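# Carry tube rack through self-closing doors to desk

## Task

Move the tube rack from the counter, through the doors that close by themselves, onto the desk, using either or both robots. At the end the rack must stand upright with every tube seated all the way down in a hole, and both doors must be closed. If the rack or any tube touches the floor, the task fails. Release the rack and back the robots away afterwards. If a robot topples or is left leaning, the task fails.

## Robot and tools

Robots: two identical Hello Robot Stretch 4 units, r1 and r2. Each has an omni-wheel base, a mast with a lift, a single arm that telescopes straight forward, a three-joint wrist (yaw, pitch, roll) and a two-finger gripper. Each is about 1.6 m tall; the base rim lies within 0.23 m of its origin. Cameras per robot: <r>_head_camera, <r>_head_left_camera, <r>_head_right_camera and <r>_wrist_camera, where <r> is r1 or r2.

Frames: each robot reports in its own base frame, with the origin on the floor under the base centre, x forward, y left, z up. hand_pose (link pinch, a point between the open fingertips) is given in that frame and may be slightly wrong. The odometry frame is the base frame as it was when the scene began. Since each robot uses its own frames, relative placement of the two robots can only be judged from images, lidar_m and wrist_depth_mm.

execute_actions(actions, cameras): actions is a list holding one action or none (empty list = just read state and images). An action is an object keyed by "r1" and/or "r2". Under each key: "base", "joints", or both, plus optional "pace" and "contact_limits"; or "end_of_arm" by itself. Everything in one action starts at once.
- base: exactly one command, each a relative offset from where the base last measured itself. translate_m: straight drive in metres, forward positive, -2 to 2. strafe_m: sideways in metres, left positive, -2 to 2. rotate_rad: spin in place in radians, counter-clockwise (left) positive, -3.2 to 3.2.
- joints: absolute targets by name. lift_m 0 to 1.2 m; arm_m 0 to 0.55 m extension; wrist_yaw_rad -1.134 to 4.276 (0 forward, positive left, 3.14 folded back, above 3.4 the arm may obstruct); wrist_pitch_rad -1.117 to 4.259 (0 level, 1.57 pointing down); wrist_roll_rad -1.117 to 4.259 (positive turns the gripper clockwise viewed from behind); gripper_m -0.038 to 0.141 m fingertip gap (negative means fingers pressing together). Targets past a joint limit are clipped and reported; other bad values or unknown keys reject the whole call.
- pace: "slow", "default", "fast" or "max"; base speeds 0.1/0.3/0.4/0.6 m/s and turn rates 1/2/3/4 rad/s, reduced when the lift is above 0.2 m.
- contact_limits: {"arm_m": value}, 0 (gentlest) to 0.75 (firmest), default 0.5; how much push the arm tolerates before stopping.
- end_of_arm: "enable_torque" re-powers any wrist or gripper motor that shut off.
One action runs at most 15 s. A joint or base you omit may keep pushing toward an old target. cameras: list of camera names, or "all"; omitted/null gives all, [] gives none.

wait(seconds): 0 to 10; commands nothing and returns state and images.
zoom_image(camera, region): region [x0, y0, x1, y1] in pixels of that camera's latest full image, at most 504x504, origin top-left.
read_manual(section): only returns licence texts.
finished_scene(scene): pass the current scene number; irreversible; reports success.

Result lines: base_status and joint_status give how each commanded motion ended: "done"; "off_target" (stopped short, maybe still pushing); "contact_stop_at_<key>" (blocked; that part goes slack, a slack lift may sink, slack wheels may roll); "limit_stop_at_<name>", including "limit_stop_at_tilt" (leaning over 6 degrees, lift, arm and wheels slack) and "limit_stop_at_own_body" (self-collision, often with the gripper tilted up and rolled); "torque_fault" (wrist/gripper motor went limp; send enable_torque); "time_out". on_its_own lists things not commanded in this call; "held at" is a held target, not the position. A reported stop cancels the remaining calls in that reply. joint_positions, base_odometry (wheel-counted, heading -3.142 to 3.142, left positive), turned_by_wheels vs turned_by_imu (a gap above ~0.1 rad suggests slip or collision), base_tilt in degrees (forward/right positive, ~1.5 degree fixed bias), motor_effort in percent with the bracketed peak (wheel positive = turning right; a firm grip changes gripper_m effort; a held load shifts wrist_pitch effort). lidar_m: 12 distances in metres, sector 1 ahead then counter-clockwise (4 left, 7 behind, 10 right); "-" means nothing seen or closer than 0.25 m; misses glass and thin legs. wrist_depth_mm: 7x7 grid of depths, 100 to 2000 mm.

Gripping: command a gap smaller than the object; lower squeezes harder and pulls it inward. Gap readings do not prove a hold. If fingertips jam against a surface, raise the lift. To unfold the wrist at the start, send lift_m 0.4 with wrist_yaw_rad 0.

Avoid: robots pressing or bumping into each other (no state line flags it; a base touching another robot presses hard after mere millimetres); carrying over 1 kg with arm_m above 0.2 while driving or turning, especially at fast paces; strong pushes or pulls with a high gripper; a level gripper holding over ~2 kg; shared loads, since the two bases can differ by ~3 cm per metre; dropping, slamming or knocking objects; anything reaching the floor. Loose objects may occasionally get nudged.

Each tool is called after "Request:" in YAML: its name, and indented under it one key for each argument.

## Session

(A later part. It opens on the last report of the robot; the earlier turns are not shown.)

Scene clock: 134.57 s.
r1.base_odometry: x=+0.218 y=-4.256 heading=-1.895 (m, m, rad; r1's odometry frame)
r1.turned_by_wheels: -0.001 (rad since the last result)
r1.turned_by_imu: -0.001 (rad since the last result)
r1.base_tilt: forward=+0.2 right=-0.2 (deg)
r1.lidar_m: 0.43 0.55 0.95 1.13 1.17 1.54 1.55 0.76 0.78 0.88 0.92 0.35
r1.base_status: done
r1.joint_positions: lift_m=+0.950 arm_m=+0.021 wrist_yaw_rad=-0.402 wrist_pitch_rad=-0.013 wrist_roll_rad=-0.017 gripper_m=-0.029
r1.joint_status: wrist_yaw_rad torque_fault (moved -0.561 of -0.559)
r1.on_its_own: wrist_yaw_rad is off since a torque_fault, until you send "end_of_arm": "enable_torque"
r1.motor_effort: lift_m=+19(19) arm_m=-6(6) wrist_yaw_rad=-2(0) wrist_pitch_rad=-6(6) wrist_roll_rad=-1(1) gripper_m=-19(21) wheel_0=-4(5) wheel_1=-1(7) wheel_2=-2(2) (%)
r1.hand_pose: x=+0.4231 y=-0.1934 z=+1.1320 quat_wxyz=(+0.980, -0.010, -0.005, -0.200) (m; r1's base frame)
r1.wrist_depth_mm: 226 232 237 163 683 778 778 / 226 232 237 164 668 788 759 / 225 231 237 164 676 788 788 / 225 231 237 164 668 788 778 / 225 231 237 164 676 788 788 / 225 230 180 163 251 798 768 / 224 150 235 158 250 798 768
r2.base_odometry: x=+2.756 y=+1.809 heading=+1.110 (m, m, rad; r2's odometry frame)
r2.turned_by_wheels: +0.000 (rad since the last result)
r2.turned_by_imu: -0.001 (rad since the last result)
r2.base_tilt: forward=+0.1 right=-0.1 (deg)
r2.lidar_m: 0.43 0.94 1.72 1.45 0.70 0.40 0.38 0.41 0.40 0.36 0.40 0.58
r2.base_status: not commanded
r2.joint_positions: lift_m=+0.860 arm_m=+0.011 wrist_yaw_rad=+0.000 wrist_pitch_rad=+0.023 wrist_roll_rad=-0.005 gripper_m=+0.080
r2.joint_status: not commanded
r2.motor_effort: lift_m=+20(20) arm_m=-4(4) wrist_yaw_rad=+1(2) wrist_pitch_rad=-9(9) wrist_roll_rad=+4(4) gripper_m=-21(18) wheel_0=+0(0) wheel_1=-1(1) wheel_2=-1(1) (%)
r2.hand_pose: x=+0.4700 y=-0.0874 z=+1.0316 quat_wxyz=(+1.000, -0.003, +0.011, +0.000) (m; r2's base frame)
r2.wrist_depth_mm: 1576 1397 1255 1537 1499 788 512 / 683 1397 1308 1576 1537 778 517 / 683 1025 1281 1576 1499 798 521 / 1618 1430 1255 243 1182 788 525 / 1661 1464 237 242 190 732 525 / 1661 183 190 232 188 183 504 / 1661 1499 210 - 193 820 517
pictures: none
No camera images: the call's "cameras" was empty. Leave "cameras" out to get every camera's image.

Request:
execute_actions:
  actions:
    - {"r1":{"base":{"translate_m":-0.2},"pace":"slow"}}
  cameras: []

Request:
execute_actions:
  actions:
    - {"r1":{"base":{"strafe_m":0.2},"pace":"slow"}}
  cameras: []

Request:
execute_actions:
  actions:
    - {"r1":{"base":{"translate_m":-0.2},"pace":"slow"}}
  cameras: []

Request:
execute_actions:
  actions:
    - {"r1":{"base":{"strafe_m":0.35},"pace":"slow"}}
  cameras: []

Request:
execute_actions:
  actions:
    - {"r1":{"base":{"translate_m":-0.12},"pace":"slow"},"r2":{"base":{"translate_m":1.1}}}
  cameras: []

Request:
execute_actions:
  actions:
    - {"r1":{"base":{"strafe_m":0.22},"pace":"slow"},"r2":{"base":{"strafe_m":0.45}}}
  cameras: ["r2_head_left_camera"]

Scene clock: 143.83 s.
r1.base_odometry: x=+0.282 y=-4.067 heading=-1.895 (m, m, rad; r1's odometry frame)
r1.turned_by_wheels: +0.000 (rad since the last result)
r1.turned_by_imu: -0.001 (rad since the last result)
r1.base_tilt: forward=+0.2 right=-0.3 (deg)
r1.lidar_m: 0.40 0.66 1.18 1.08 1.14 1.42 1.32 0.81 0.64 0.89 0.94 0.43
r1.base_status: done
r1.joint_positions: lift_m=+0.950 arm_m=+0.021 wrist_yaw_rad=-0.046 wrist_pitch_rad=-0.013 wrist_roll_rad=-0.017 gripper_m=-0.029
r1.joint_status: not commanded
r1.on_its_own: wrist_yaw_rad is off since a torque_fault, until you send "end_of_arm": "enable_torque" (your -0.400 is given up)
r1.motor_effort: lift_m=+19(19) arm_m=-6(6) wrist_yaw_rad=+1(0) wrist_pitch_rad=-5(6) wrist_roll_rad=-1(1) gripper_m=-22(16) wheel_0=-2(7) wheel_1=-1(1) wheel_2=+1(7) (%)
r1.hand_pose: x=+0.4761 y=-0.1005 z=+1.1320 quat_wxyz=(+1.000, -0.009, -0.006, -0.023) (m; r1's base frame)
r1.wrist_depth_mm: 362 315 274 166 221 741 778 / 362 314 276 166 221 741 768 / 359 312 273 165 221 741 759 / 362 314 273 165 221 732 768 / 359 310 274 165 220 741 768 / 357 310 179 164 215 741 768 / 357 151 273 160 220 750 759
r2.base_odometry: x=+2.756 y=+1.809 heading=+1.110 (m, m, rad; r2's odometry frame)
r2.turned_by_wheels: +0.000 (rad since the last result)
r2.turned_by_imu: -0.003 (rad since the last result)
r2.base_tilt: forward=+0.3 right=+0.0 (deg)
r2.lidar_m: 0.44 0.76 1.71 1.46 0.70 0.42 0.38 0.42 0.39 0.37 0.39 0.58
r2.base_status: not commanded
r2.joint_positions: lift_m=+0.860 arm_m=+0.011 wrist_yaw_rad=+0.000 wrist_pitch_rad=+0.023 wrist_roll_rad=-0.005 gripper_m=+0.080
r2.joint_status: not commanded
r2.motor_effort: lift_m=+20(19) arm_m=-4(4) wrist_yaw_rad=+2(0) wrist_pitch_rad=-9(9) wrist_roll_rad=+3(4) gripper_m=-17(18) wheel_0=+0(0) wheel_1=-1(1) wheel_2=-1(1) (%)
r2.hand_pose: x=+0.4700 y=-0.0874 z=+1.0316 quat_wxyz=(+1.000, -0.003, +0.011, +0.000) (m; r2's base frame)
r2.wrist_depth_mm: 1576 1229 - 1537 1537 778 512 / 1576 1229 - 1576 1499 788 512 / 820 1118 - 1537 1499 788 517 / 1618 1255 1118 242 1160 788 521 / 1618 1336 236 243 191 741 525 / 1661 183 190 232 187 181 517 / 1708 1281 211 - 192 831 512
pictures: none
No camera images: the call's "cameras" was empty. Leave "cameras" out to get every camera's image.

Scene clock: 146.97 s.
r1.base_odometry: x=+0.471 y=-4.130 heading=-1.895 (m, m, rad; r1's odometry frame)
r1.turned_by_wheels: +0.000 (rad since the last result)
r1.turned_by_imu: -0.002 (rad since the last result)
r1.base_tilt: forward=+0.2 right=-0.2 (deg)
r1.lidar_m: 0.46 0.75 0.99 0.90 0.92 1.27 1.35 0.92 0.82 1.11 1.15 0.31
r1.base_status: done
r1.joint_positions: lift_m=+0.950 arm_m=+0.021 wrist_yaw_rad=-0.670 wrist_pitch_rad=-0.013 wrist_roll_rad=-0.017 gripper_m=-0.029
r1.joint_status: not commanded
r1.on_its_own: wrist_yaw_rad is off since a torque_fault, until you send "end_of_arm": "enable_torque" (your -0.400 is given up)
r1.motor_effort: lift_m=+19(19) arm_m=-5(6) wrist_yaw_rad=-2(0) wrist_pitch_rad=-6(6) wrist_roll_rad=-1(1) gripper_m=-19(18) wheel_0=-4(7) wheel_1=+2(5) wheel_2=-1(2) (%)
r1.hand_pose: x=+0.3637 y=-0.2476 z=+1.1320 quat_wxyz=(+0.944, -0.010, -0.003, -0.329) (m; r1's base frame)
r1.wrist_depth_mm: 238 240 243 164 247 1008 891 / 238 239 241 164 245 1042 891 / 239 238 240 164 247 1025 866 / 237 239 241 164 246 1008 866 / 237 239 241 163 246 1008 878 / 236 239 180 163 244 1025 878 / 237 150 241 159 244 976 866
r2.base_odometry: x=+2.756 y=+1.809 heading=+1.110 (m, m, rad; r2's odometry frame)
r2.turned_by_wheels: +0.000 (rad since the last result)
r2.turned_by_imu: -0.001 (rad since the last result)
r2.base_tilt: forward=+0.2 right=-0.2 (deg)
r2.lidar_m: 0.43 0.90 0.99 1.48 0.70 0.42 0.39 0.41 0.37 0.39 0.40 0.60
r2.base_status: not commanded
r2.joint_positions: lift_m=+0.860 arm_m=+0.011 wrist_yaw_rad=+0.000 wrist_pitch_rad=+0.023 wrist_roll_rad=-0.005 gripper_m=+0.080
r2.joint_status: not commanded
r2.motor_effort: lift_m=+20(20) arm_m=-4(4) wrist_yaw_rad=+0(0) wrist_pitch_rad=-8(8) wrist_roll_rad=+2(3) gripper_m=-20(18) wheel_0=+0(1) wheel_1=-1(1) wheel_2=-1(1) (%)
r2.hand_pose: x=+0.4700 y=-0.0874 z=+1.0316 quat_wxyz=(+1.000, -0.003, +0.011, +0.000) (m; r2's base frame)
r2.wrist_depth_mm: 1576 1160 - 1537 1499 788 517 / 1661 1118 - 1618 1576 778 517 / 1537 1042 - 1618 1499 788 517 / 1537 1042 - 242 1205 788 521 / 1618 1078 236 241 190 732 521 / 1661 185 190 232 187 182 512 / 1708 1118 212 - 191 820 512
pictures: none
No camera images: the call's "cameras" was empty. Leave "cameras" out to get every camera's image.

Scene clock: 150.27 s.
r1.base_odometry: x=+0.535 y=-3.941 heading=-1.895 (m, m, rad; r1's odometry frame)
r1.turned_by_wheels: +0.000 (rad since the last result)
r1.turned_by_imu: +0.000 (rad since the last result)
r1.base_tilt: forward=+0.2 right=-0.3 (deg)
r1.lidar_m: 0.39 0.94 0.94 0.90 0.94 1.14 1.13 0.83 0.78 0.74 1.16 0.39
r1.base_status: done
r1.joint_positions: lift_m=+0.950 arm_m=+0.021 wrist_yaw_rad=-0.088 wrist_pitch_rad=-0.013 wrist_roll_rad=-0.017 gripper_m=-0.029
r1.joint_status: not commanded
r1.on_its_own: wrist_yaw_rad is off since a torque_fault, until you send "end_of_arm": "enable_torque" (your -0.400 is given up)
r1.motor_effort: lift_m=+19(19) arm_m=-5(5) wrist_yaw_rad=-1(0) wrist_pitch_rad=-5(4) wrist_roll_rad=-1(0) gripper_m=-16(21) wheel_0=-1(7) wheel_1=-2(4) wheel_2=+2(4) (%)
r1.hand_pose: x=+0.4714 y=-0.1125 z=+1.1320 quat_wxyz=(+0.999, -0.009, -0.006, -0.044) (m; r1's base frame)
r1.wrist_depth_mm: 661 442 325 166 213 189 1042 / 661 439 322 165 213 190 1042 / 668 436 322 166 213 190 1025 / 668 439 322 165 212 189 1025 / 676 439 324 165 213 188 991 / 647 442 179 164 200 190 1025 / 654 152 324 162 213 181 1042
r2.base_odometry: x=+2.756 y=+1.809 heading=+1.110 (m, m, rad; r2's odometry frame)
r2.turned_by_wheels: +0.000 (rad since the last result)
r2.turned_by_imu: -0.001 (rad since the last result)
r2.base_tilt: forward=+0.2 right=-0.3 (deg)
r2.lidar_m: 0.44 0.79 0.76 1.48 0.69 0.41 0.41 0.42 0.39 0.36 0.41 0.58
r2.base_status: not commanded
r2.joint_positions: lift_m=+0.860 arm_m=+0.011 wrist_yaw_rad=+0.000 wrist_pitch_rad=+0.023 wrist_roll_rad=-0.005 gripper_m=+0.080
r2.joint_status: not commanded
r2.motor_effort: lift_m=+20(20) arm_m=-4(4) wrist_yaw_rad=+1(0) wrist_pitch_rad=-9(8) wrist_roll_rad=+2(3) gripper_m=-17(22) wheel_0=+0(0) wheel_1=-1(1) wheel_2=-1(1) (%)
r2.hand_pose: x=+0.4700 y=-0.0874 z=+1.0316 quat_wxyz=(+1.000, -0.003, +0.011, +0.000) (m; r2's base frame)
r2.wrist_depth_mm: 1576 - - 1499 1464 778 512 / 1464 - - 1499 1537 778 517 / 1576 - - 1537 1537 778 517 / 931 - - 242 1160 788 525 / 1661 - 236 243 191 732 525 / 1661 183 190 232 187 182 517 / 1661 - 211 - 191 809 521
pictures: none
No camera images: the call's "cameras" was empty. Leave "cameras" out to get every camera's image.

Scene clock: 154.90 s.
r1.base_odometry: x=+0.866 y=-4.052 heading=-1.895 (m, m, rad; r1's odometry frame)
r1.turned_by_wheels: +0.000 (rad since the last result)
r1.turned_by_imu: -0.001 (rad since the last result)
r1.base_tilt: forward=+0.2 right=-0.2 (deg)
r1.lidar_m: 0.59 0.88 0.59 0.55 0.58 0.78 1.08 1.22 1.07 1.09 0.37 0.34
r1.base_status: done
r1.joint_positions: lift_m=+0.950 arm_m=+0.021 wrist_yaw_rad=-0.792 wrist_pitch_rad=-0.013 wrist_roll_rad=-0.017 gripper_m=-0.029
r1.joint_status: not commanded
r1.on_its_own: wrist_yaw_rad is off since a torque_fault, until you send "end_of_arm": "enable_torque" (your -0.400 is given up)
r1.motor_effort: lift_m=+19(19) arm_m=-5(5) wrist_yaw_rad=-4(0) wrist_pitch_rad=-5(5) wrist_roll_rad=-1(1) gripper_m=-16(18) wheel_0=-3(12) wheel_1=+1(8) wheel_2=+1(1) (%)
r1.hand_pose: x=+0.3322 y=-0.2667 z=+1.1320 quat_wxyz=(+0.923, -0.010, -0.003, -0.386) (m; r1's base frame)
r1.wrist_depth_mm: 319 291 265 165 229 1308 1182 / 317 291 266 164 227 1308 1205 / 317 290 264 164 227 1308 1160 / 320 287 265 164 226 1308 1205 / 319 289 264 164 227 1308 1160 / 315 289 179 163 220 1308 1182 / 319 151 263 159 225 1255 1182
r2.base_odometry: x=+2.756 y=+1.809 heading=+1.110 (m, m, rad; r2's odometry frame)
r2.turned_by_wheels: +0.000 (rad since the last result)
r2.turned_by_imu: -0.002 (rad since the last result)
r2.base_tilt: forward=+0.1 right=-0.2 (deg)
r2.lidar_m: 0.45 1.16 1.06 1.48 0.69 0.42 0.40 0.44 0.41 0.38 0.39 0.57
r2.base_status: not commanded
r2.joint_positions: lift_m=+0.860 arm_m=+0.011 wrist_yaw_rad=+0.000 wrist_pitch_rad=+0.023 wrist_roll_rad=-0.005 gripper_m=+0.080
r2.joint_status: not commanded
r2.motor_effort: lift_m=+20(20) arm_m=-4(4) wrist_yaw_rad=+0(1) wrist_pitch_rad=-9(9) wrist_roll_rad=+3(4) gripper_m=-17(19) wheel_0=+0(0) wheel_1=-1(1) wheel_2=-1(1) (%)
r2.hand_pose: x=+0.4700 y=-0.0874 z=+1.0316 quat_wxyz=(+1.000, -0.003, +0.011, +0.000) (m; r2's base frame)
r2.wrist_depth_mm: 1430 - - 1499 1499 778 512 / 1397 - - 1537 1537 778 517 / 1366 - - 1576 1576 778 517 / 1366 - - 243 1205 788 521 / 1336 - 236 241 190 723 521 / 1336 183 190 232 187 182 508 / 1308 - 211 - 192 809 512
pictures: none
No camera images: the call's "cameras" was empty. Leave "cameras" out to get every camera's image.

Scene clock: 160.03 s.
r1.base_odometry: x=+0.905 y=-3.939 heading=-1.895 (m, m, rad; r1's odometry frame)
r1.turned_by_wheels: +0.000 (rad since the last result)
r1.turned_by_imu: -0.001 (rad since the last result)
r1.base_tilt: forward=+0.2 right=-0.3 (deg)
r1.lidar_m: 0.57 0.88 0.57 0.55 0.56 0.75 0.97 1.07 1.38 1.47 0.96 0.39
r1.base_status: done
r1.joint_positions: lift_m=+0.950 arm_m=+0.021 wrist_yaw_rad=-0.305 wrist_pitch_rad=-0.013 wrist_roll_rad=-0.017 gripper_m=-0.029
r1.joint_status: not commanded
r1.on_its_own: wrist_yaw_rad is off since a torque_fault, until you send "end_of_arm": "enable_torque" (your -0.400 is given up)
r1.motor_effort: lift_m=+19(19) arm_m=-5(5) wrist_yaw_rad=+0(0) wrist_pitch_rad=-5(5) wrist_roll_rad=-1(1) gripper_m=-17(17) wheel_0=-2(7) wheel_1=+0(3) wheel_2=+3(9) (%)
r1.hand_pose: x=+0.4407 y=-0.1700 z=+1.1320 quat_wxyz=(+0.988, -0.009, -0.005, -0.152) (m; r1's base frame)
r1.wrist_depth_mm: 854 715 389 165 209 170 1397 / 854 691 387 165 211 170 1308 / 878 683 387 165 211 171 1336 / 854 683 389 164 211 171 1336 / 854 676 389 164 210 171 976 / 842 683 179 164 191 170 1336 / 842 151 389 160 210 161 1366
r2.base_odometry: x=+3.245 y=+2.794 heading=+1.110 (m, m, rad; r2's odometry frame)
r2.turned_by_wheels: +0.000 (rad since the last result)
r2.turned_by_imu: -0.008 (rad since the last result)
r2.base_tilt: forward=+0.2 right=+0.0 (deg)
r2.lidar_m: 0.46 3.41 0.88 0.75 0.94 1.65 1.50 0.60 0.42 0.42 0.43 0.64
r2.base_status: done
r2.joint_positions: lift_m=+0.860 arm_m=+0.011 wrist_yaw_rad=+0.000 wrist_pitch_rad=+0.023 wrist_roll_rad=-0.005 gripper_m=+0.080
r2.joint_status: not commanded
r2.motor_effort: lift_m=+19(20) arm_m=-4(4) wrist_yaw_rad=-1(0) wrist_pitch_rad=-9(8) wrist_roll_rad=+2(3) gripper_m=-18(16) wheel_0=+1(2) wheel_1=+1(4) wheel_2=+1(8) (%)
r2.hand_pose: x=+0.4701 y=-0.0874 z=+1.0316 quat_wxyz=(+1.000, -0.003, +0.011, +0.000) (m; r2's base frame)
r2.wrist_depth_mm: - - 445 442 436 427 427 / - - 449 442 439 433 430 / - - 452 449 439 439 433 / - - 445 242 445 442 436 / - - 237 243 191 442 436 / - 183 190 233 187 182 445 / - 1983 211 - 191 449 445
pictures: none
No camera images: the call's "cameras" was empty. Leave "cameras" out to get every camera's image.

Scene clock: 163.37 s.
r1.base_odometry: x=+1.113 y=-4.009 heading=-1.896 (m, m, rad; r1's odometry frame)
r1.turned_by_wheels: +0.000 (rad since the last result)
r1.turned_by_imu: -0.002 (rad since the last result)
r1.base_tilt: forward=+0.2 right=-0.3 (deg)
r1.lidar_m: 0.79 0.53 0.33 0.32 0.31 0.49 0.97 1.10 1.47 1.67 0.75 0.34
r1.base_status: done
r1.joint_positions: lift_m=+0.950 arm_m=+0.021 wrist_yaw_rad=-0.463 wrist_pitch_rad=-0.013 wrist_roll_rad=-0.017 gripper_m=-0.029
r1.joint_status: not commanded
r1.on_its_own: wrist_yaw_rad is off since a torque_fault, until you send "end_of_arm": "enable_torque" (your -0.400 is given up)
r1.motor_effort: lift_m=+19(19) arm_m=-5(5) wrist_yaw_rad=-2(0) wrist_pitch_rad=-4(5) wrist_roll_rad=-1(1) gripper_m=-19(15) wheel_0=-5(9) wheel_1=+0(6) wheel_2=+0(1) (%)
r1.hand_pose: x=+0.4108 y=-0.2071 z=+1.1320 quat_wxyz=(+0.973, -0.010, -0.004, -0.230) (m; r1's base frame)
r1.wrist_depth_mm: 831 866 430 165 208 166 691 / 842 891 430 165 212 167 1397 / 842 891 427 165 211 167 171 / 842 878 427 165 211 167 170 / 831 878 430 164 211 167 170 / 842 866 179 164 189 167 171 / 842 147 427 160 209 156 1430
r2.base_odometry: x=+2.842 y=+2.994 heading=+1.110 (m, m, rad; r2's odometry frame)
r2.turned_by_wheels: +0.000 (rad since the last result)
r2.turned_by_imu: +0.001 (rad since the last result)
r2.base_tilt: forward=+0.1 right=-0.1 (deg)
r2.lidar_m: 0.42 0.74 0.51 0.51 0.52 1.62 1.52 1.23 0.90 0.86 0.92 0.74
r2.base_status: done
r2.joint_positions: lift_m=+0.860 arm_m=+0.011 wrist_yaw_rad=+0.000 wrist_pitch_rad=+0.023 wrist_roll_rad=-0.005 gripper_m=+0.080
r2.joint_status: not commanded
r2.motor_effort: lift_m=+20(20) arm_m=-4(4) wrist_yaw_rad=-1(1) wrist_pitch_rad=-9(9) wrist_roll_rad=+3(3) gripper_m=-20(20) wheel_0=+1(7) wheel_1=+0(9) wheel_2=+0(1) (%)
r2.hand_pose: x=+0.4701 y=-0.0874 z=+1.0316 quat_wxyz=(+1.000, -0.003, +0.011, +0.000) (m; r2's base frame)
r2.wrist_depth_mm: - - - - - 500 424 / - - - - - 504 433 / - - - - - 512 436 / - - - 244 - 512 436 / - - 236 242 190 488 445 / - 184 190 232 187 182 445 / - - 212 - 192 530 449
pictures: r2_head_left_camera
Images, in order (width x height): r2_head_left_camera 420x672.

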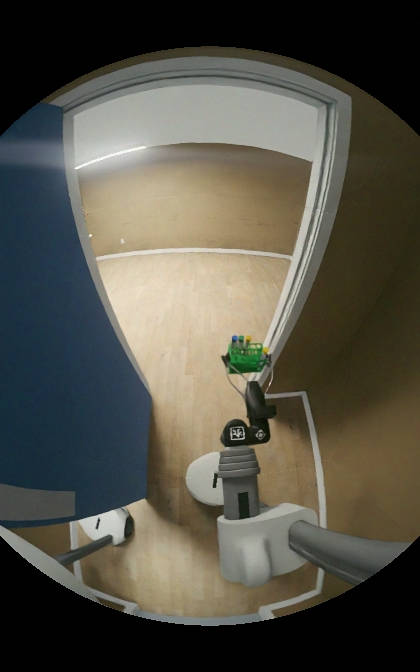

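Request:
execute_actions:
  actions:
    - {"r2":{"base":{"strafe_m":0.17}}}
  cameras: []

Request:
execute_actions:
  actions:
    - {"r2":{"base":{"translate_m":1.7}}}
  cameras: []

Request:
execute_actions:
  actions:
    - {"r2":{"base":{"rotate_rad":1.54},"pace":"slow"},"r1":{"joints":{"gripper_m":0.08},"base":{"strafe_m":-0.05}}}
  cameras: ["r2_head_camera","r2_wrist_camera"]

Request:
execute_actions:
  actions:
    - {"r1":{"base":{"translate_m":-0.35}}}
  cameras: ["r1_head_left_camera"]

Scene clock: 166.53 s.
r1.base_odometry: x=+1.113 y=-4.009 heading=-1.896 (m, m, rad; r1's odometry frame)
r1.turned_by_wheels: +0.000 (rad since the last result)
r1.turned_by_imu: -0.001 (rad since the last result)
r1.base_tilt: forward=+0.2 right=-0.3 (deg)
r1.lidar_m: 0.80 0.50 0.33 0.30 0.32 0.49 1.00 1.11 1.47 1.68 0.61 0.34
r1.base_status: not commanded
r1.joint_positions: lift_m=+0.950 arm_m=+0.021 wrist_yaw_rad=-0.463 wrist_pitch_rad=-0.013 wrist_roll_rad=-0.017 gripper_m=-0.029
r1.joint_status: not commanded
r1.on_its_own: wrist_yaw_rad is off since a torque_fault, until you send "end_of_arm": "enable_torque" (your -0.400 is given up)
r1.motor_effort: lift_m=+19(19) arm_m=-5(5) wrist_yaw_rad=+0(0) wrist_pitch_rad=-5(4) wrist_roll_rad=+0(1) gripper_m=-17(19) wheel_0=-5(5) wheel_1=+0(0) wheel_2=+0(0) (%)
r1.hand_pose: x=+0.4108 y=-0.2071 z=+1.1320 quat_wxyz=(+0.973, -0.010, -0.004, -0.230) (m; r1's base frame)
r1.wrist_depth_mm: 842 878 433 165 208 166 1366 / 831 878 430 166 211 167 1430 / 820 878 430 164 211 167 171 / 854 878 427 164 211 167 170 / 831 891 430 164 211 167 171 / 842 878 179 164 189 167 171 / 831 147 433 160 209 156 1397
r2.base_odometry: x=+2.689 y=+3.070 heading=+1.110 (m, m, rad; r2's odometry frame)
r2.turned_by_wheels: +0.000 (rad since the last result)
r2.turned_by_imu: +0.000 (rad since the last result)
r2.base_tilt: forward=+0.1 right=+0.0 (deg)
r2.lidar_m: 0.44 0.49 0.34 0.32 0.34 0.70 1.57 1.45 1.08 1.03 0.96 0.82
r2.base_status: done
r2.joint_positions: lift_m=+0.860 arm_m=+0.011 wrist_yaw_rad=+0.000 wrist_pitch_rad=+0.023 wrist_roll_rad=-0.005 gripper_m=+0.080
r2.joint_status: not commanded
r2.motor_effort: lift_m=+20(20) arm_m=-4(5) wrist_yaw_rad=+0(1) wrist_pitch_rad=-8(9) wrist_roll_rad=+4(3) gripper_m=-23(19) wheel_0=+1(9) wheel_1=+0(8) wheel_2=+0(1) (%)
r2.hand_pose: x=+0.4701 y=-0.0874 z=+1.0316 quat_wxyz=(+1.000, -0.003, +0.011, +0.000) (m; r2's base frame)
r2.wrist_depth_mm: - - - - - - - / - - - - - - - / - - - - - - - / - - - 243 - - - / - - 237 242 190 - - / - 183 190 232 187 182 - / - - 211 - 192 - 1983
pictures: none
No camera images: the call's "cameras" was empty. Leave "cameras" out to get every camera's image.

Scene clock: 173.70 s.
r1.base_odometry: x=+1.113 y=-4.009 heading=-1.896 (m, m, rad; r1's odometry frame)
r1.turned_by_wheels: +0.000 (rad since the last result)
r1.turned_by_imu: -0.002 (rad since the last result)
r1.base_tilt: forward=+0.1 right=-0.3 (deg)
r1.lidar_m: 0.77 0.51 0.34 0.32 0.33 0.48 0.98 1.09 1.51 1.69 1.75 0.37
r1.base_status: not commanded
r1.joint_positions: lift_m=+0.950 arm_m=+0.021 wrist_yaw_rad=-0.463 wrist_pitch_rad=-0.013 wrist_roll_rad=-0.017 gripper_m=-0.029
r1.joint_status: not commanded
r1.on_its_own: wrist_yaw_rad is off since a torque_fault, until you send "end_of_arm": "enable_torque" (your -0.400 is given up)
r1.motor_effort: lift_m=+19(19) arm_m=-5(5) wrist_yaw_rad=-1(0) wrist_pitch_rad=-5(4) wrist_roll_rad=-1(1) gripper_m=-20(16) wheel_0=-5(5) wheel_1=+0(0) wheel_2=+0(0) (%)
r1.hand_pose: x=+0.4108 y=-0.2071 z=+1.1320 quat_wxyz=(+0.973, -0.010, -0.004, -0.230) (m; r1's base frame)
r1.wrist_depth_mm: 842 878 433 166 208 166 1430 / 854 891 430 165 211 167 1430 / 831 878 427 165 211 167 171 / 831 866 430 164 211 167 169 / 831 891 427 164 211 167 170 / 831 878 180 164 189 166 171 / 831 147 430 160 209 156 1397
r2.base_odometry: x=+3.445 y=+4.593 heading=+1.110 (m, m, rad; r2's odometry frame)
r2.turned_by_wheels: +0.000 (rad since the last result)
r2.turned_by_imu: -0.013 (rad since the last result)
r2.base_tilt: forward=+0.3 right=-0.2 (deg)
r2.lidar_m: 0.44 2.36 1.87 1.80 1.19 0.91 1.40 0.99 1.27 2.11 2.23 2.32
r2.base_status: done
r2.joint_positions: lift_m=+0.860 arm_m=+0.011 wrist_yaw_rad=+0.000 wrist_pitch_rad=+0.023 wrist_roll_rad=-0.005 gripper_m=+0.080
r2.joint_status: not commanded
r2.motor_effort: lift_m=+20(20) arm_m=-4(4) wrist_yaw_rad=+1(1) wrist_pitch_rad=-10(9) wrist_roll_rad=+3(3) gripper_m=-19(20) wheel_0=+1(10) wheel_1=+0(5) wheel_2=+0(9) (%)
r2.hand_pose: x=+0.4701 y=-0.0874 z=+1.0316 quat_wxyz=(+1.000, -0.003, +0.011, +0.000) (m; r2's base frame)
r2.wrist_depth_mm: - - - - 1983 1983 1983 / - - - - - - 1921 / - - - - - - 1983 / - - - 243 - 1983 - / - - 236 243 190 - - / - 185 190 232 187 181 - / - - 211 - 191 - -
pictures: none
No camera images: the call's "cameras" was empty. Leave "cameras" out to get every camera's image.

Scene clock: 176.53 s.
r1.base_odometry: x=+1.065 y=-3.993 heading=-1.895 (m, m, rad; r1's odometry frame)
r1.turned_by_wheels: +0.000 (rad since the last result)
r1.turned_by_imu: -0.001 (rad since the last result)
r1.base_tilt: forward=+0.2 right=-0.3 (deg)
r1.lidar_m: 0.91 0.64 0.40 0.36 0.38 0.55 0.97 1.09 1.46 1.64 0.52 0.47
r1.base_status: done
r1.joint_positions: lift_m=+0.950 arm_m=+0.021 wrist_yaw_rad=-0.583 wrist_pitch_rad=-0.013 wrist_roll_rad=-0.017 gripper_m=+0.080
r1.joint_status: all done
r1.on_its_own: wrist_yaw_rad is off since a torque_fault, until you send "end_of_arm": "enable_torque" (your -0.400 is given up)
r1.motor_effort: lift_m=+19(19) arm_m=-4(5) wrist_yaw_rad=-2(0) wrist_pitch_rad=-4(5) wrist_roll_rad=-1(1) gripper_m=+0(18) wheel_0=-1(10) wheel_1=+0(9) wheel_2=+2(2) (%)
r1.hand_pose: x=+0.3843 y=-0.2318 z=+1.1320 quat_wxyz=(+0.958, -0.010, -0.004, -0.288) (m; r1's base frame)
r1.wrist_depth_mm: 820 661 517 439 359 334 1366 / 809 647 525 439 329 336 1366 / 798 647 521 433 349 332 1397 / 809 640 521 436 297 334 1397 / 809 640 521 433 297 334 1366 / 809 640 211 436 197 332 1366 / 820 580 521 149 294 317 1397
r2.base_odometry: x=+3.445 y=+4.593 heading=+2.650 (m, m, rad; r2's odometry frame)
r2.turned_by_wheels: +1.540 (rad since the last result)
r2.turned_by_imu: +1.571 (rad since the last result)
r2.base_tilt: forward=+0.2 right=-0.2 (deg)
r2.lidar_m: 0.43 1.23 0.93 1.18 0.99 1.25 2.12 2.22 2.36 2.24 2.34 1.86
r2.base_status: done
r2.joint_positions: lift_m=+0.860 arm_m=+0.011 wrist_yaw_rad=+0.000 wrist_pitch_rad=+0.023 wrist_roll_rad=-0.005 gripper_m=+0.080
r2.joint_status: not commanded
r2.motor_effort: lift_m=+20(20) arm_m=-4(4) wrist_yaw_rad=-1(1) wrist_pitch_rad=-8(9) wrist_roll_rad=+3(2) gripper_m=-21(19) wheel_0=-2(5) wheel_1=-1(4) wheel_2=-1(5) (%)
r2.hand_pose: x=+0.4701 y=-0.0874 z=+1.0316 quat_wxyz=(+1.000, -0.003, +0.011, +0.000) (m; r2's base frame)
r2.wrist_depth_mm: 1308 1983 - - - - - / 1336 1983 - - - - - / 1308 1983 - - - - - / 1281 1921 - 241 1756 - - / 1366 1808 237 241 190 - - / 1308 183 190 232 187 182 - / 1308 1863 211 - 191 - -
pictures: r2_head_camera, r2_wrist_camera
Images, in order (width x height): r2_head_camera 420x560, r2_wrist_camera 616x392.

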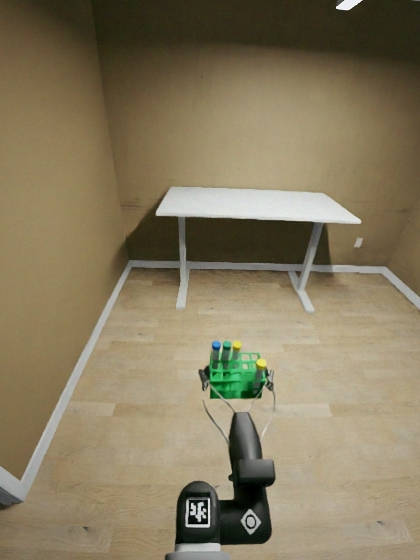

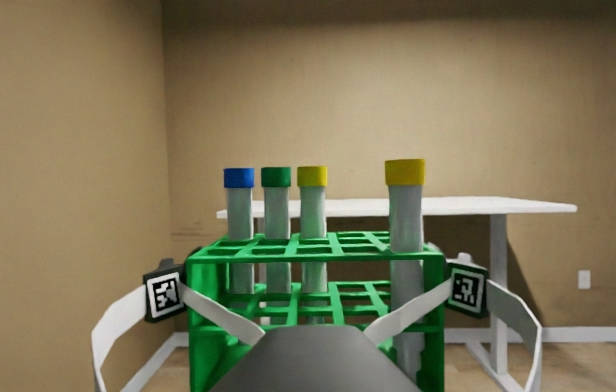

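Scene clock: 179.17 s.
r1.base_odometry: x=+1.177 y=-3.661 heading=-1.895 (m, m, rad; r1's odometry frame)
r1.turned_by_wheels: +0.000 (rad since the last result)
r1.turned_by_imu: +0.001 (rad since the last result)
r1.base_tilt: forward=+0.3 right=-0.3 (deg)
r1.lidar_m: 1.51 0.59 0.39 0.35 0.38 0.50 0.62 0.74 1.04 1.67 1.73 1.54
r1.base_status: done
r1.joint_positions: lift_m=+0.950 arm_m=+0.021 wrist_yaw_rad=-0.583 wrist_pitch_rad=-0.013 wrist_roll_rad=-0.017 gripper_m=+0.080
r1.joint_status: not commanded
r1.on_its_own: wrist_yaw_rad is off since a torque_fault, until you send "end_of_arm": "enable_torque" (your -0.400 is given up)
r1.motor_effort: lift_m=+19(19) arm_m=-4(4) wrist_yaw_rad=+3(0) wrist_pitch_rad=-5(5) wrist_roll_rad=-1(1) gripper_m=-4(2) wheel_0=-1(5) wheel_1=+1(2) wheel_2=+0(8) (%)
r1.hand_pose: x=+0.3843 y=-0.2318 z=+1.1320 quat_wxyz=(+0.958, -0.010, -0.004, -0.288) (m; r1's base frame)
r1.wrist_depth_mm: 1160 1229 1336 1499 - 1661 1397 / 1138 1255 1366 1464 1983 1576 1397 / 1138 1255 1366 1499 - 1618 1430 / 1160 1229 1397 1499 1983 1618 1430 / 1118 1255 1366 1464 1983 1661 1397 / 1160 1229 211 1499 196 1661 1397 / 1182 1182 1308 149 1983 1576 1397
r2.base_odometry: x=+3.445 y=+4.593 heading=+2.650 (m, m, rad; r2's odometry frame)
r2.turned_by_wheels: +0.000 (rad since the last result)
r2.turned_by_imu: -0.001 (rad since the last result)
r2.base_tilt: forward=+0.1 right=-0.1 (deg)
r2.lidar_m: 0.43 1.22 0.93 0.99 0.98 1.22 2.11 2.22 2.32 2.24 2.34 1.85
r2.base_status: not commanded
r2.joint_positions: lift_m=+0.860 arm_m=+0.011 wrist_yaw_rad=+0.000 wrist_pitch_rad=+0.023 wrist_roll_rad=-0.005 gripper_m=+0.080
r2.joint_status: not commanded
r2.motor_effort: lift_m=+20(19) arm_m=-4(4) wrist_yaw_rad=-2(1) wrist_pitch_rad=-9(9) wrist_roll_rad=+3(3) gripper_m=-19(20) wheel_0=-2(2) wheel_1=-1(1) wheel_2=-1(1) (%)
r2.hand_pose: x=+0.4701 y=-0.0874 z=+1.0316 quat_wxyz=(+1.000, -0.003, +0.011, +0.000) (m; r2's base frame)
r2.wrist_depth_mm: 1336 1983 - - - - - / 1366 1983 - - - - - / 1308 - - - - - - / 1308 1921 - 242 1756 - - / 1308 1808 236 242 191 - - / 1308 183 189 233 187 182 - / 1281 1921 211 - 192 - -
pictures: r1_head_left_camera
Images, in order (width x height): r1_head_left_camera 420x672.

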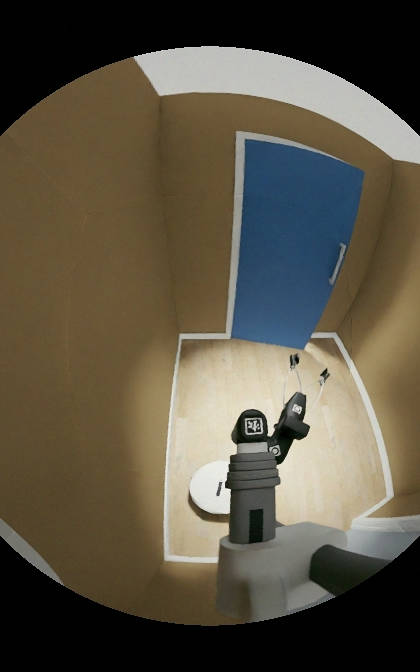

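Request:
execute_actions:
  actions:
    - {"r2":{"base":{"translate_m":1.25},"joints":{"lift_m":0.98}}}
  cameras: []

Request:
execute_actions:
  actions:
    - {"r2":{"joints":{"arm_m":0.4}}}
  cameras: []

Request:
execute_actions:
  actions:
    - {"r2":{"joints":{"lift_m":0.89},"pace":"slow"}}
  cameras: ["r2_wrist_camera"]

Scene clock: 185.70 s.
r1.base_odometry: x=+1.177 y=-3.661 heading=-1.895 (m, m, rad; r1's odometry frame)
r1.turned_by_wheels: +0.000 (rad since the last result)
r1.turned_by_imu: -0.002 (rad since the last result)
r1.base_tilt: forward=+0.2 right=-0.3 (deg)
r1.lidar_m: 1.50 0.58 0.37 0.35 0.37 0.50 0.62 0.75 1.00 1.66 1.74 1.63
r1.base_status: not commanded
r1.joint_positions: lift_m=+0.950 arm_m=+0.021 wrist_yaw_rad=-0.583 wrist_pitch_rad=-0.013 wrist_roll_rad=-0.017 gripper_m=+0.080
r1.joint_status: not commanded
r1.on_its_own: wrist_yaw_rad is off since a torque_fault, until you send "end_of_arm": "enable_torque" (your -0.400 is given up)
r1.motor_effort: lift_m=+19(19) arm_m=-4(4) wrist_yaw_rad=-3(0) wrist_pitch_rad=-4(5) wrist_roll_rad=-1(0) gripper_m=-3(4) wheel_0=-1(1) wheel_1=+1(1) wheel_2=+0(1) (%)
r1.hand_pose: x=+0.3843 y=-0.2318 z=+1.1320 quat_wxyz=(+0.958, -0.010, -0.004, -0.288) (m; r1's base frame)
r1.wrist_depth_mm: 1118 1308 1499 1808 - 1618 1397 / 1160 1281 1499 1808 1983 1618 1397 / 1138 1308 1499 1756 1983 1618 1430 / 1182 1308 1499 1808 - 1618 1397 / 1138 1308 1537 1808 1921 1661 1464 / 1160 1229 211 1661 196 1661 1430 / 1138 1255 1430 149 - 1576 1366
r2.base_odometry: x=+2.343 y=+5.183 heading=+2.650 (m, m, rad; r2's odometry frame)
r2.turned_by_wheels: +0.000 (rad since the last result)
r2.turned_by_imu: -0.010 (rad since the last result)
r2.base_tilt: forward=+0.4 right=-0.2 (deg)
r2.lidar_m: 0.44 0.58 0.90 0.82 0.88 1.34 3.44 3.20 2.32 2.24 0.77 0.48
r2.base_status: done
r2.joint_positions: lift_m=+0.980 arm_m=+0.011 wrist_yaw_rad=+0.000 wrist_pitch_rad=+0.023 wrist_roll_rad=-0.005 gripper_m=+0.080
r2.joint_status: all done
r2.motor_effort: lift_m=+21(23) arm_m=-5(4) wrist_yaw_rad=+0(0) wrist_pitch_rad=-9(8) wrist_roll_rad=+3(3) gripper_m=-17(22) wheel_0=-1(3) wheel_1=+0(5) wheel_2=+2(9) (%)
r2.hand_pose: x=+0.4701 y=-0.0874 z=+1.1515 quat_wxyz=(+1.000, -0.003, +0.011, +0.000) (m; r2's base frame)
r2.wrist_depth_mm: 1160 1118 1098 1138 1098 1098 1078 / 1160 1138 1118 1138 1118 1078 1078 / 1118 1160 1118 1138 1098 1118 1098 / 1160 1138 1138 242 1118 1118 1138 / 1160 1118 236 243 189 1138 1118 / 1160 183 190 234 187 182 707 / 535 504 211 - 192 508 504
pictures: none
No camera images: the call's "cameras" was empty. Leave "cameras" out to get every camera's image.

Scene clock: 187.97 s.
r1.base_odometry: x=+1.177 y=-3.661 heading=-1.895 (m, m, rad; r1's odometry frame)
r1.turned_by_wheels: +0.000 (rad since the last result)
r1.turned_by_imu: -0.001 (rad since the last result)
r1.base_tilt: forward=+0.2 right=-0.2 (deg)
r1.lidar_m: 1.51 0.59 0.38 0.35 0.37 0.52 0.62 0.74 1.00 1.66 1.73 1.64
r1.base_status: not commanded
r1.joint_positions: lift_m=+0.950 arm_m=+0.021 wrist_yaw_rad=-0.583 wrist_pitch_rad=-0.013 wrist_roll_rad=-0.017 gripper_m=+0.080
r1.joint_status: not commanded
r1.on_its_own: wrist_yaw_rad is off since a torque_fault, until you send "end_of_arm": "enable_torque" (your -0.400 is given up)
r1.motor_effort: lift_m=+19(19) arm_m=-4(4) wrist_yaw_rad=+1(0) wrist_pitch_rad=-4(5) wrist_roll_rad=-1(1) gripper_m=-5(3) wheel_0=-1(1) wheel_1=+1(1) wheel_2=+0(0) (%)
r1.hand_pose: x=+0.3843 y=-0.2318 z=+1.1320 quat_wxyz=(+0.958, -0.010, -0.004, -0.288) (m; r1's base frame)
r1.wrist_depth_mm: 1138 1308 1499 1808 1983 1618 1366 / 1182 1281 1499 1808 1983 1661 1397 / 1138 1308 1499 1808 1921 1661 1397 / 1138 1281 1499 1756 1983 1661 1397 / 1118 1308 1537 1808 1921 1661 1397 / 1160 1255 210 1756 198 1708 1397 / 1138 1229 1430 149 1983 1537 1397
r2.base_odometry: x=+2.343 y=+5.183 heading=+2.650 (m, m, rad; r2's odometry frame)
r2.turned_by_wheels: +0.000 (rad since the last result)
r2.turned_by_imu: -0.001 (rad since the last result)
r2.base_tilt: forward=+0.2 right=+0.0 (deg)
r2.lidar_m: 0.54 0.59 0.90 0.82 0.86 1.32 3.42 3.21 2.35 2.25 0.80 0.57
r2.base_status: not commanded
r2.joint_positions: lift_m=+0.980 arm_m=+0.399 wrist_yaw_rad=+0.000 wrist_pitch_rad=+0.023 wrist_roll_rad=-0.005 gripper_m=+0.080
r2.joint_status: all done
r2.motor_effort: lift_m=+21(21) arm_m=+4(2) wrist_yaw_rad=+1(1) wrist_pitch_rad=-9(9) wrist_roll_rad=+3(3) gripper_m=-20(19) wheel_0=-1(1) wheel_1=+0(0) wheel_2=+2(2) (%)
r2.hand_pose: x=+0.8586 y=-0.0874 z=+1.1515 quat_wxyz=(+1.000, -0.003, +0.011, +0.000) (m; r2's base frame)
r2.wrist_depth_mm: 732 723 723 723 723 715 723 / 732 732 732 723 723 723 715 / 732 732 732 723 723 723 723 / 750 741 732 243 732 732 741 / 750 750 236 242 191 723 741 / 750 183 190 233 189 182 741 / 539 496 211 - 191 500 492
pictures: none
No camera images: the call's "cameras" was empty. Leave "cameras" out to get every camera's image.

Scene clock: 189.60 s.
r1.base_odometry: x=+1.177 y=-3.661 heading=-1.895 (m, m, rad; r1's odometry frame)
r1.turned_by_wheels: +0.000 (rad since the last result)
r1.turned_by_imu: -0.001 (rad since the last result)
r1.base_tilt: forward=+0.1 right=-0.3 (deg)
r1.lidar_m: 1.52 0.60 0.37 0.34 0.37 0.52 0.63 0.75 1.00 1.65 1.69 1.64
r1.base_status: not commanded
r1.joint_positions: lift_m=+0.950 arm_m=+0.021 wrist_yaw_rad=-0.583 wrist_pitch_rad=-0.013 wrist_roll_rad=-0.017 gripper_m=+0.080
r1.joint_status: not commanded
r1.on_its_own: wrist_yaw_rad is off since a torque_fault, until you send "end_of_arm": "enable_torque" (your -0.400 is given up)
r1.motor_effort: lift_m=+19(19) arm_m=-4(4) wrist_yaw_rad=-2(0) wrist_pitch_rad=-5(5) wrist_roll_rad=-1(1) gripper_m=-4(3) wheel_0=-1(1) wheel_1=+1(1) wheel_2=+0(0) (%)
r1.hand_pose: x=+0.3843 y=-0.2318 z=+1.1320 quat_wxyz=(+0.958, -0.010, -0.004, -0.288) (m; r1's base frame)
r1.wrist_depth_mm: 1138 1281 1499 1808 1983 1708 1397 / 1138 1336 1464 1808 1921 1618 1397 / 1160 1308 1537 1756 1921 1618 1397 / 1160 1308 1464 1756 1983 1708 1397 / 1138 1281 1537 1808 1983 1661 1430 / 1138 1255 210 1756 198 1661 1366 / 1118 1229 1430 149 - 1576 1430
r2.base_odometry: x=+2.343 y=+5.183 heading=+2.650 (m, m, rad; r2's odometry frame)
r2.turned_by_wheels: +0.000 (rad since the last result)
r2.turned_by_imu: -0.001 (rad since the last result)
r2.base_tilt: forward=+0.2 right=-0.1 (deg)
r2.lidar_m: 0.55 0.58 0.88 0.84 0.88 1.33 3.44 3.21 2.35 2.23 0.79 0.56
r2.base_status: not commanded
r2.joint_positions: lift_m=+0.890 arm_m=+0.399 wrist_yaw_rad=+0.000 wrist_pitch_rad=+0.023 wrist_roll_rad=-0.005 gripper_m=+0.080
r2.joint_status: all done
r2.motor_effort: lift_m=+16(21) arm_m=+4(4) wrist_yaw_rad=+0(1) wrist_pitch_rad=-9(8) wrist_roll_rad=+3(3) gripper_m=-19(19) wheel_0=-1(1) wheel_1=+0(0) wheel_2=+2(1) (%)
r2.hand_pose: x=+0.8586 y=-0.0874 z=+1.0619 quat_wxyz=(+1.000, -0.003, +0.011, +0.000) (m; r2's base frame)
r2.wrist_depth_mm: 723 732 723 715 723 715 723 / 741 741 723 732 723 732 715 / 750 723 732 732 723 723 723 / 759 741 741 242 723 732 715 / 759 759 236 244 190 732 732 / 504 184 190 232 187 182 462 / 347 324 211 - 192 325 324
pictures: r2_wrist_camera
Images, in order (width x height): r2_wrist_camera 616x392.

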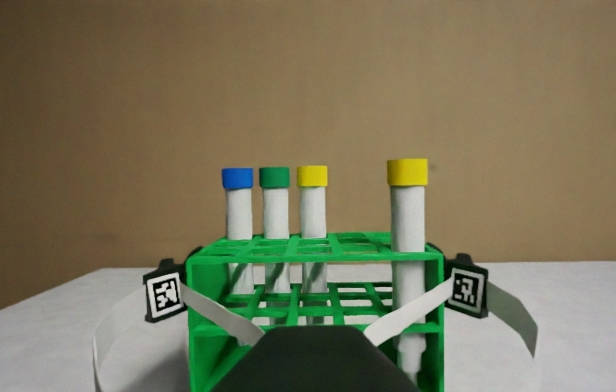

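Need ~0.053 lower.

Request:
execute_actions:
  actions:
    - {"r2":{"joints":{"lift_m":0.836},"pace":"slow"}}
  cameras: []

Request:
execute_actions:
  actions:
    - {"r2":{"joints":{"gripper_m":0.141}}}
  cameras: []

Request:
execute_actions:
  actions:
    - {"r2":{"joints":{"arm_m":0.25},"pace":"slow"}}
  cameras: ["r2_wrist_camera"]

Scene clock: 191.63 s.
r1.base_odometry: x=+1.177 y=-3.661 heading=-1.895 (m, m, rad; r1's odometry frame)
r1.turned_by_wheels: +0.000 (rad since the last result)
r1.turned_by_imu: -0.001 (rad since the last result)
r1.base_tilt: forward=+0.2 right=-0.3 (deg)
r1.lidar_m: 1.52 0.58 0.38 0.37 0.39 0.53 0.61 0.72 1.01 1.66 1.72 1.58
r1.base_status: not commanded
r1.joint_positions: lift_m=+0.950 arm_m=+0.021 wrist_yaw_rad=-0.583 wrist_pitch_rad=-0.013 wrist_roll_rad=-0.017 gripper_m=+0.080
r1.joint_status: not commanded
r1.on_its_own: wrist_yaw_rad is off since a torque_fault, until you send "end_of_arm": "enable_torque" (your -0.400 is given up)
r1.motor_effort: lift_m=+19(19) arm_m=-4(4) wrist_yaw_rad=-2(0) wrist_pitch_rad=-5(5) wrist_roll_rad=-1(1) gripper_m=-3(1) wheel_0=-1(1) wheel_1=+1(1) wheel_2=+0(1) (%)
r1.hand_pose: x=+0.3843 y=-0.2318 z=+1.1320 quat_wxyz=(+0.958, -0.010, -0.004, -0.288) (m; r1's base frame)
r1.wrist_depth_mm: 1138 1336 1499 1863 - 1618 1397 / 1160 1308 1537 1708 1983 1661 1430 / 1138 1308 1537 1863 1983 1708 1430 / 1138 1281 1499 1756 - 1618 1397 / 1138 1281 1537 1808 - 1708 1430 / 1160 1255 209 1708 198 1661 1430 / 1138 1229 1397 149 1983 1537 1397
r2.base_odometry: x=+2.343 y=+5.183 heading=+2.650 (m, m, rad; r2's odometry frame)
r2.turned_by_wheels: +0.000 (rad since the last result)
r2.turned_by_imu: -0.001 (rad since the last result)
r2.base_tilt: forward=+0.2 right=-0.3 (deg)
r2.lidar_m: 0.55 0.58 0.88 0.84 0.86 1.33 3.43 3.22 2.33 2.25 0.79 0.58
r2.base_status: not commanded
r2.joint_positions: lift_m=+0.836 arm_m=+0.399 wrist_yaw_rad=+0.000 wrist_pitch_rad=+0.023 wrist_roll_rad=-0.005 gripper_m=+0.080
r2.joint_status: all done
r2.motor_effort: lift_m=+16(14) arm_m=+4(4) wrist_yaw_rad=+0(1) wrist_pitch_rad=-8(8) wrist_roll_rad=+4(2) gripper_m=-20(20) wheel_0=-1(1) wheel_1=+0(0) wheel_2=+2(2) (%)
r2.hand_pose: x=+0.8586 y=-0.0874 z=+1.0079 quat_wxyz=(+1.000, -0.003, +0.011, +0.000) (m; r2's base frame)
r2.wrist_depth_mm: 723 715 723 707 723 707 715 / 723 732 723 715 723 723 699 / 741 732 723 732 732 732 715 / 750 732 732 242 723 723 723 / 750 603 234 242 190 544 530 / 343 183 190 232 186 182 314 / 236 220 207 - 191 224 221
pictures: none
No camera images: the call's "cameras" was empty. Leave "cameras" out to get every camera's image.

Scene clock: 193.27 s.
r1.base_odometry: x=+1.177 y=-3.661 heading=-1.895 (m, m, rad; r1's odometry frame)
r1.turned_by_wheels: +0.000 (rad since the last result)
r1.turned_by_imu: -0.001 (rad since the last result)
r1.base_tilt: forward=+0.2 right=-0.3 (deg)
r1.lidar_m: 1.52 0.58 0.39 0.35 0.37 0.51 0.62 0.75 1.02 1.66 1.69 1.63
r1.base_status: not commanded
r1.joint_positions: lift_m=+0.950 arm_m=+0.021 wrist_yaw_rad=-0.583 wrist_pitch_rad=-0.013 wrist_roll_rad=-0.017 gripper_m=+0.080
r1.joint_status: not commanded
r1.on_its_own: wrist_yaw_rad is off since a torque_fault, until you send "end_of_arm": "enable_torque" (your -0.400 is given up)
r1.motor_effort: lift_m=+19(19) arm_m=-4(4) wrist_yaw_rad=+3(0) wrist_pitch_rad=-5(5) wrist_roll_rad=-1(1) gripper_m=+0(1) wheel_0=-1(1) wheel_1=+1(1) wheel_2=+0(0) (%)
r1.hand_pose: x=+0.3843 y=-0.2318 z=+1.1320 quat_wxyz=(+0.958, -0.010, -0.004, -0.288) (m; r1's base frame)
r1.wrist_depth_mm: 1138 1336 1499 1808 1921 1618 1430 / 1138 1308 1464 1808 - 1661 1430 / 1138 1281 1499 1808 - 1618 1366 / 1138 1281 1499 1756 1921 1661 1430 / 1138 1308 1499 1808 1921 1661 1430 / 1160 1255 210 1708 197 1618 1366 / 1138 1229 1397 150 1983 1576 1366
r2.base_odometry: x=+2.343 y=+5.183 heading=+2.650 (m, m, rad; r2's odometry frame)
r2.turned_by_wheels: +0.000 (rad since the last result)
r2.turned_by_imu: -0.001 (rad since the last result)
r2.base_tilt: forward=+0.2 right=-0.3 (deg)
r2.lidar_m: 0.56 0.58 0.87 0.85 0.89 1.32 3.42 3.22 2.34 2.25 0.77 0.58
r2.base_status: not commanded
r2.joint_positions: lift_m=+0.836 arm_m=+0.399 wrist_yaw_rad=+0.000 wrist_pitch_rad=+0.022 wrist_roll_rad=-0.005 gripper_m=+0.141
r2.joint_status: all done
r2.motor_effort: lift_m=+16(16) arm_m=+5(4) wrist_yaw_rad=-2(1) wrist_pitch_rad=-7(9) wrist_roll_rad=+3(4) gripper_m=+0(17) wheel_0=-1(1) wheel_1=+0(0) wheel_2=+1(2) (%)
r2.hand_pose: x=+0.8586 y=-0.0874 z=+1.0081 quat_wxyz=(+1.000, -0.003, +0.011, +0.000) (m; r2's base frame)
r2.wrist_depth_mm: 732 732 723 715 723 715 707 / 732 732 732 723 723 723 715 / 741 732 732 732 723 723 732 / 750 741 732 256 732 723 723 / 759 615 258 254 208 554 535 / 347 309 206 163 196 272 317 / 239 223 226 - 207 224 224
pictures: none
No camera images: the call's "cameras" was empty. Leave "cameras" out to get every camera's image.

Scene clock: 196.03 s.
r1.base_odometry: x=+1.177 y=-3.661 heading=-1.895 (m, m, rad; r1's odometry frame)
r1.turned_by_wheels: +0.000 (rad since the last result)
r1.turned_by_imu: -0.001 (rad since the last result)
r1.base_tilt: forward=+0.2 right=-0.3 (deg)
r1.lidar_m: 1.53 0.57 0.38 0.35 0.37 0.53 0.63 0.75 1.03 1.66 1.71 1.64
r1.base_status: not commanded
r1.joint_positions: lift_m=+0.950 arm_m=+0.021 wrist_yaw_rad=-0.583 wrist_pitch_rad=-0.013 wrist_roll_rad=-0.017 gripper_m=+0.080
r1.joint_status: not commanded
r1.on_its_own: wrist_yaw_rad is off since a torque_fault, until you send "end_of_arm": "enable_torque" (your -0.400 is given up)
r1.motor_effort: lift_m=+19(19) arm_m=-4(4) wrist_yaw_rad=-1(0) wrist_pitch_rad=-5(5) wrist_roll_rad=-1(0) gripper_m=-2(1) wheel_0=-1(1) wheel_1=+1(1) wheel_2=+0(0) (%)
r1.hand_pose: x=+0.3843 y=-0.2318 z=+1.1320 quat_wxyz=(+0.958, -0.010, -0.004, -0.288) (m; r1's base frame)
r1.wrist_depth_mm: 1160 1308 1499 1808 - 1708 1397 / 1160 1281 1499 1808 1921 1661 1430 / 1160 1281 1537 1756 1983 1661 1430 / 1118 1336 1537 1756 - 1708 1430 / 1138 1308 1537 1756 - 1661 1397 / 1138 1229 209 1756 197 1618 1336 / 1160 1205 1397 149 1983 1537 1397
r2.base_odometry: x=+2.343 y=+5.183 heading=+2.650 (m, m, rad; r2's odometry frame)
r2.turned_by_wheels: +0.000 (rad since the last result)
r2.turned_by_imu: -0.001 (rad since the last result)
r2.base_tilt: forward=+0.2 right=-0.2 (deg)
r2.lidar_m: 0.54 0.56 0.88 0.84 0.89 1.34 3.44 3.21 2.32 2.24 0.80 0.58
r2.base_status: not commanded
r2.joint_positions: lift_m=+0.836 arm_m=+0.251 wrist_yaw_rad=+0.000 wrist_pitch_rad=+0.022 wrist_roll_rad=-0.005 gripper_m=+0.141
r2.joint_status: all done
r2.motor_effort: lift_m=+16(16) arm_m=-5(2) wrist_yaw_rad=+0(1) wrist_pitch_rad=-6(7) wrist_roll_rad=+2(4) gripper_m=+2(2) wheel_0=-1(1) wheel_1=+0(0) wheel_2=+1(2) (%)
r2.hand_pose: x=+0.7101 y=-0.0874 z=+1.0082 quat_wxyz=(+1.000, -0.003, +0.011, +0.000) (m; r2's base frame)
r2.wrist_depth_mm: 866 878 878 878 866 866 878 / 891 891 878 878 866 878 878 / 878 891 878 878 891 878 866 / 904 904 878 402 878 891 878 / 904 615 521 413 492 549 539 / 347 312 286 163 277 276 315 / 238 223 235 - 235 224 224
pictures: r2_wrist_camera
Images, in order (width x height): r2_wrist_camera 616x392.

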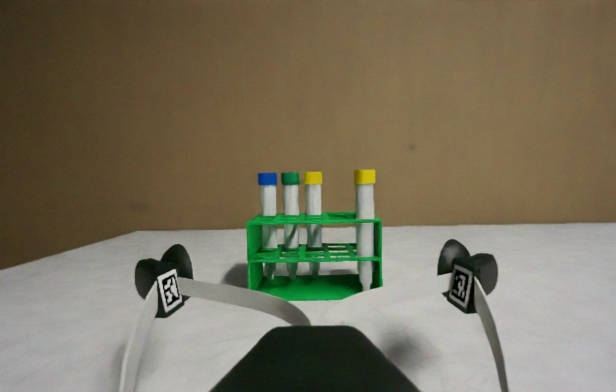

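Request:
execute_actions:
  actions:
    - {"r2":{"joints":{"arm_m":0.02},"base":{"translate_m":-0.3}}}
  cameras: []

Request:
finished_scene:
  scene: 2

Scene clock: 199.17 s.
r1.base_odometry: x=+1.177 y=-3.661 heading=-1.895 (m, m, rad; r1's odometry frame)
r1.turned_by_wheels: +0.000 (rad since the last result)
r1.turned_by_imu: -0.001 (rad since the last result)
r1.base_tilt: forward=+0.2 right=-0.3 (deg)
r1.lidar_m: 1.50 0.52 0.38 0.34 0.37 0.51 0.64 0.74 1.01 1.65 1.73 1.61
r1.base_status: not commanded
r1.joint_positions: lift_m=+0.950 arm_m=+0.021 wrist_yaw_rad=-0.583 wrist_pitch_rad=-0.013 wrist_roll_rad=-0.017 gripper_m=+0.080
r1.joint_status: not commanded
r1.on_its_own: wrist_yaw_rad is off since a torque_fault, until you send "end_of_arm": "enable_torque" (your -0.400 is given up)
r1.motor_effort: lift_m=+19(19) arm_m=-4(4) wrist_yaw_rad=+1(0) wrist_pitch_rad=-4(5) wrist_roll_rad=-1(1) gripper_m=-4(3) wheel_0=-1(1) wheel_1=+1(1) wheel_2=+0(0) (%)
r1.hand_pose: x=+0.3843 y=-0.2318 z=+1.1320 quat_wxyz=(+0.958, -0.010, -0.004, -0.288) (m; r1's base frame)
r1.wrist_depth_mm: 1138 1308 1499 1756 1983 1661 1366 / 1160 1281 1499 1808 - 1661 1430 / 1138 1308 1499 1756 1983 1661 1366 / 1138 1336 1464 1808 1983 1618 1397 / 1138 1281 1499 1808 1921 1756 1366 / 1138 1255 210 1708 197 1618 1397 / 1138 1182 1499 149 1983 1576 1366
r2.base_odometry: x=+2.607 y=+5.041 heading=+2.650 (m, m, rad; r2's odometry frame)
r2.turned_by_wheels: +0.000 (rad since the last result)
r2.turned_by_imu: +0.001 (rad since the last result)
r2.base_tilt: forward=+0.3 right=-0.1 (deg)
r2.lidar_m: 0.83 0.89 0.87 0.83 0.89 1.32 3.11 3.21 2.34 2.24 1.17 0.88
r2.base_status: done
r2.joint_positions: lift_m=+0.836 arm_m=+0.021 wrist_yaw_rad=+0.000 wrist_pitch_rad=+0.021 wrist_roll_rad=-0.005 gripper_m=+0.141
r2.joint_status: all done
r2.motor_effort: lift_m=+16(17) arm_m=-4(3) wrist_yaw_rad=+1(0) wrist_pitch_rad=-6(6) wrist_roll_rad=+4(3) gripper_m=-2(1) wheel_0=+1(1) wheel_1=+0(5) wheel_2=+0(9) (%)
r2.hand_pose: x=+0.4801 y=-0.0875 z=+1.0082 quat_wxyz=(+1.000, -0.003, +0.011, +0.000) (m; r2's base frame)
r2.wrist_depth_mm: 1336 1366 1366 1397 1366 1366 1397 / 1336 1397 1430 1397 1397 1397 1397 / 1336 1397 1430 1397 1430 1430 1397 / 1308 1464 1464 1464 1430 1397 1464 / 1229 741 723 854 831 647 768 / 1336 1499 1025 163 1430 1464 1464 / 1336 1464 1430 - 1430 1464 1430
pictures: none
No camera images: the call's "cameras" was empty. Leave "cameras" out to get every camera's image.

The scene is finished: the task was done.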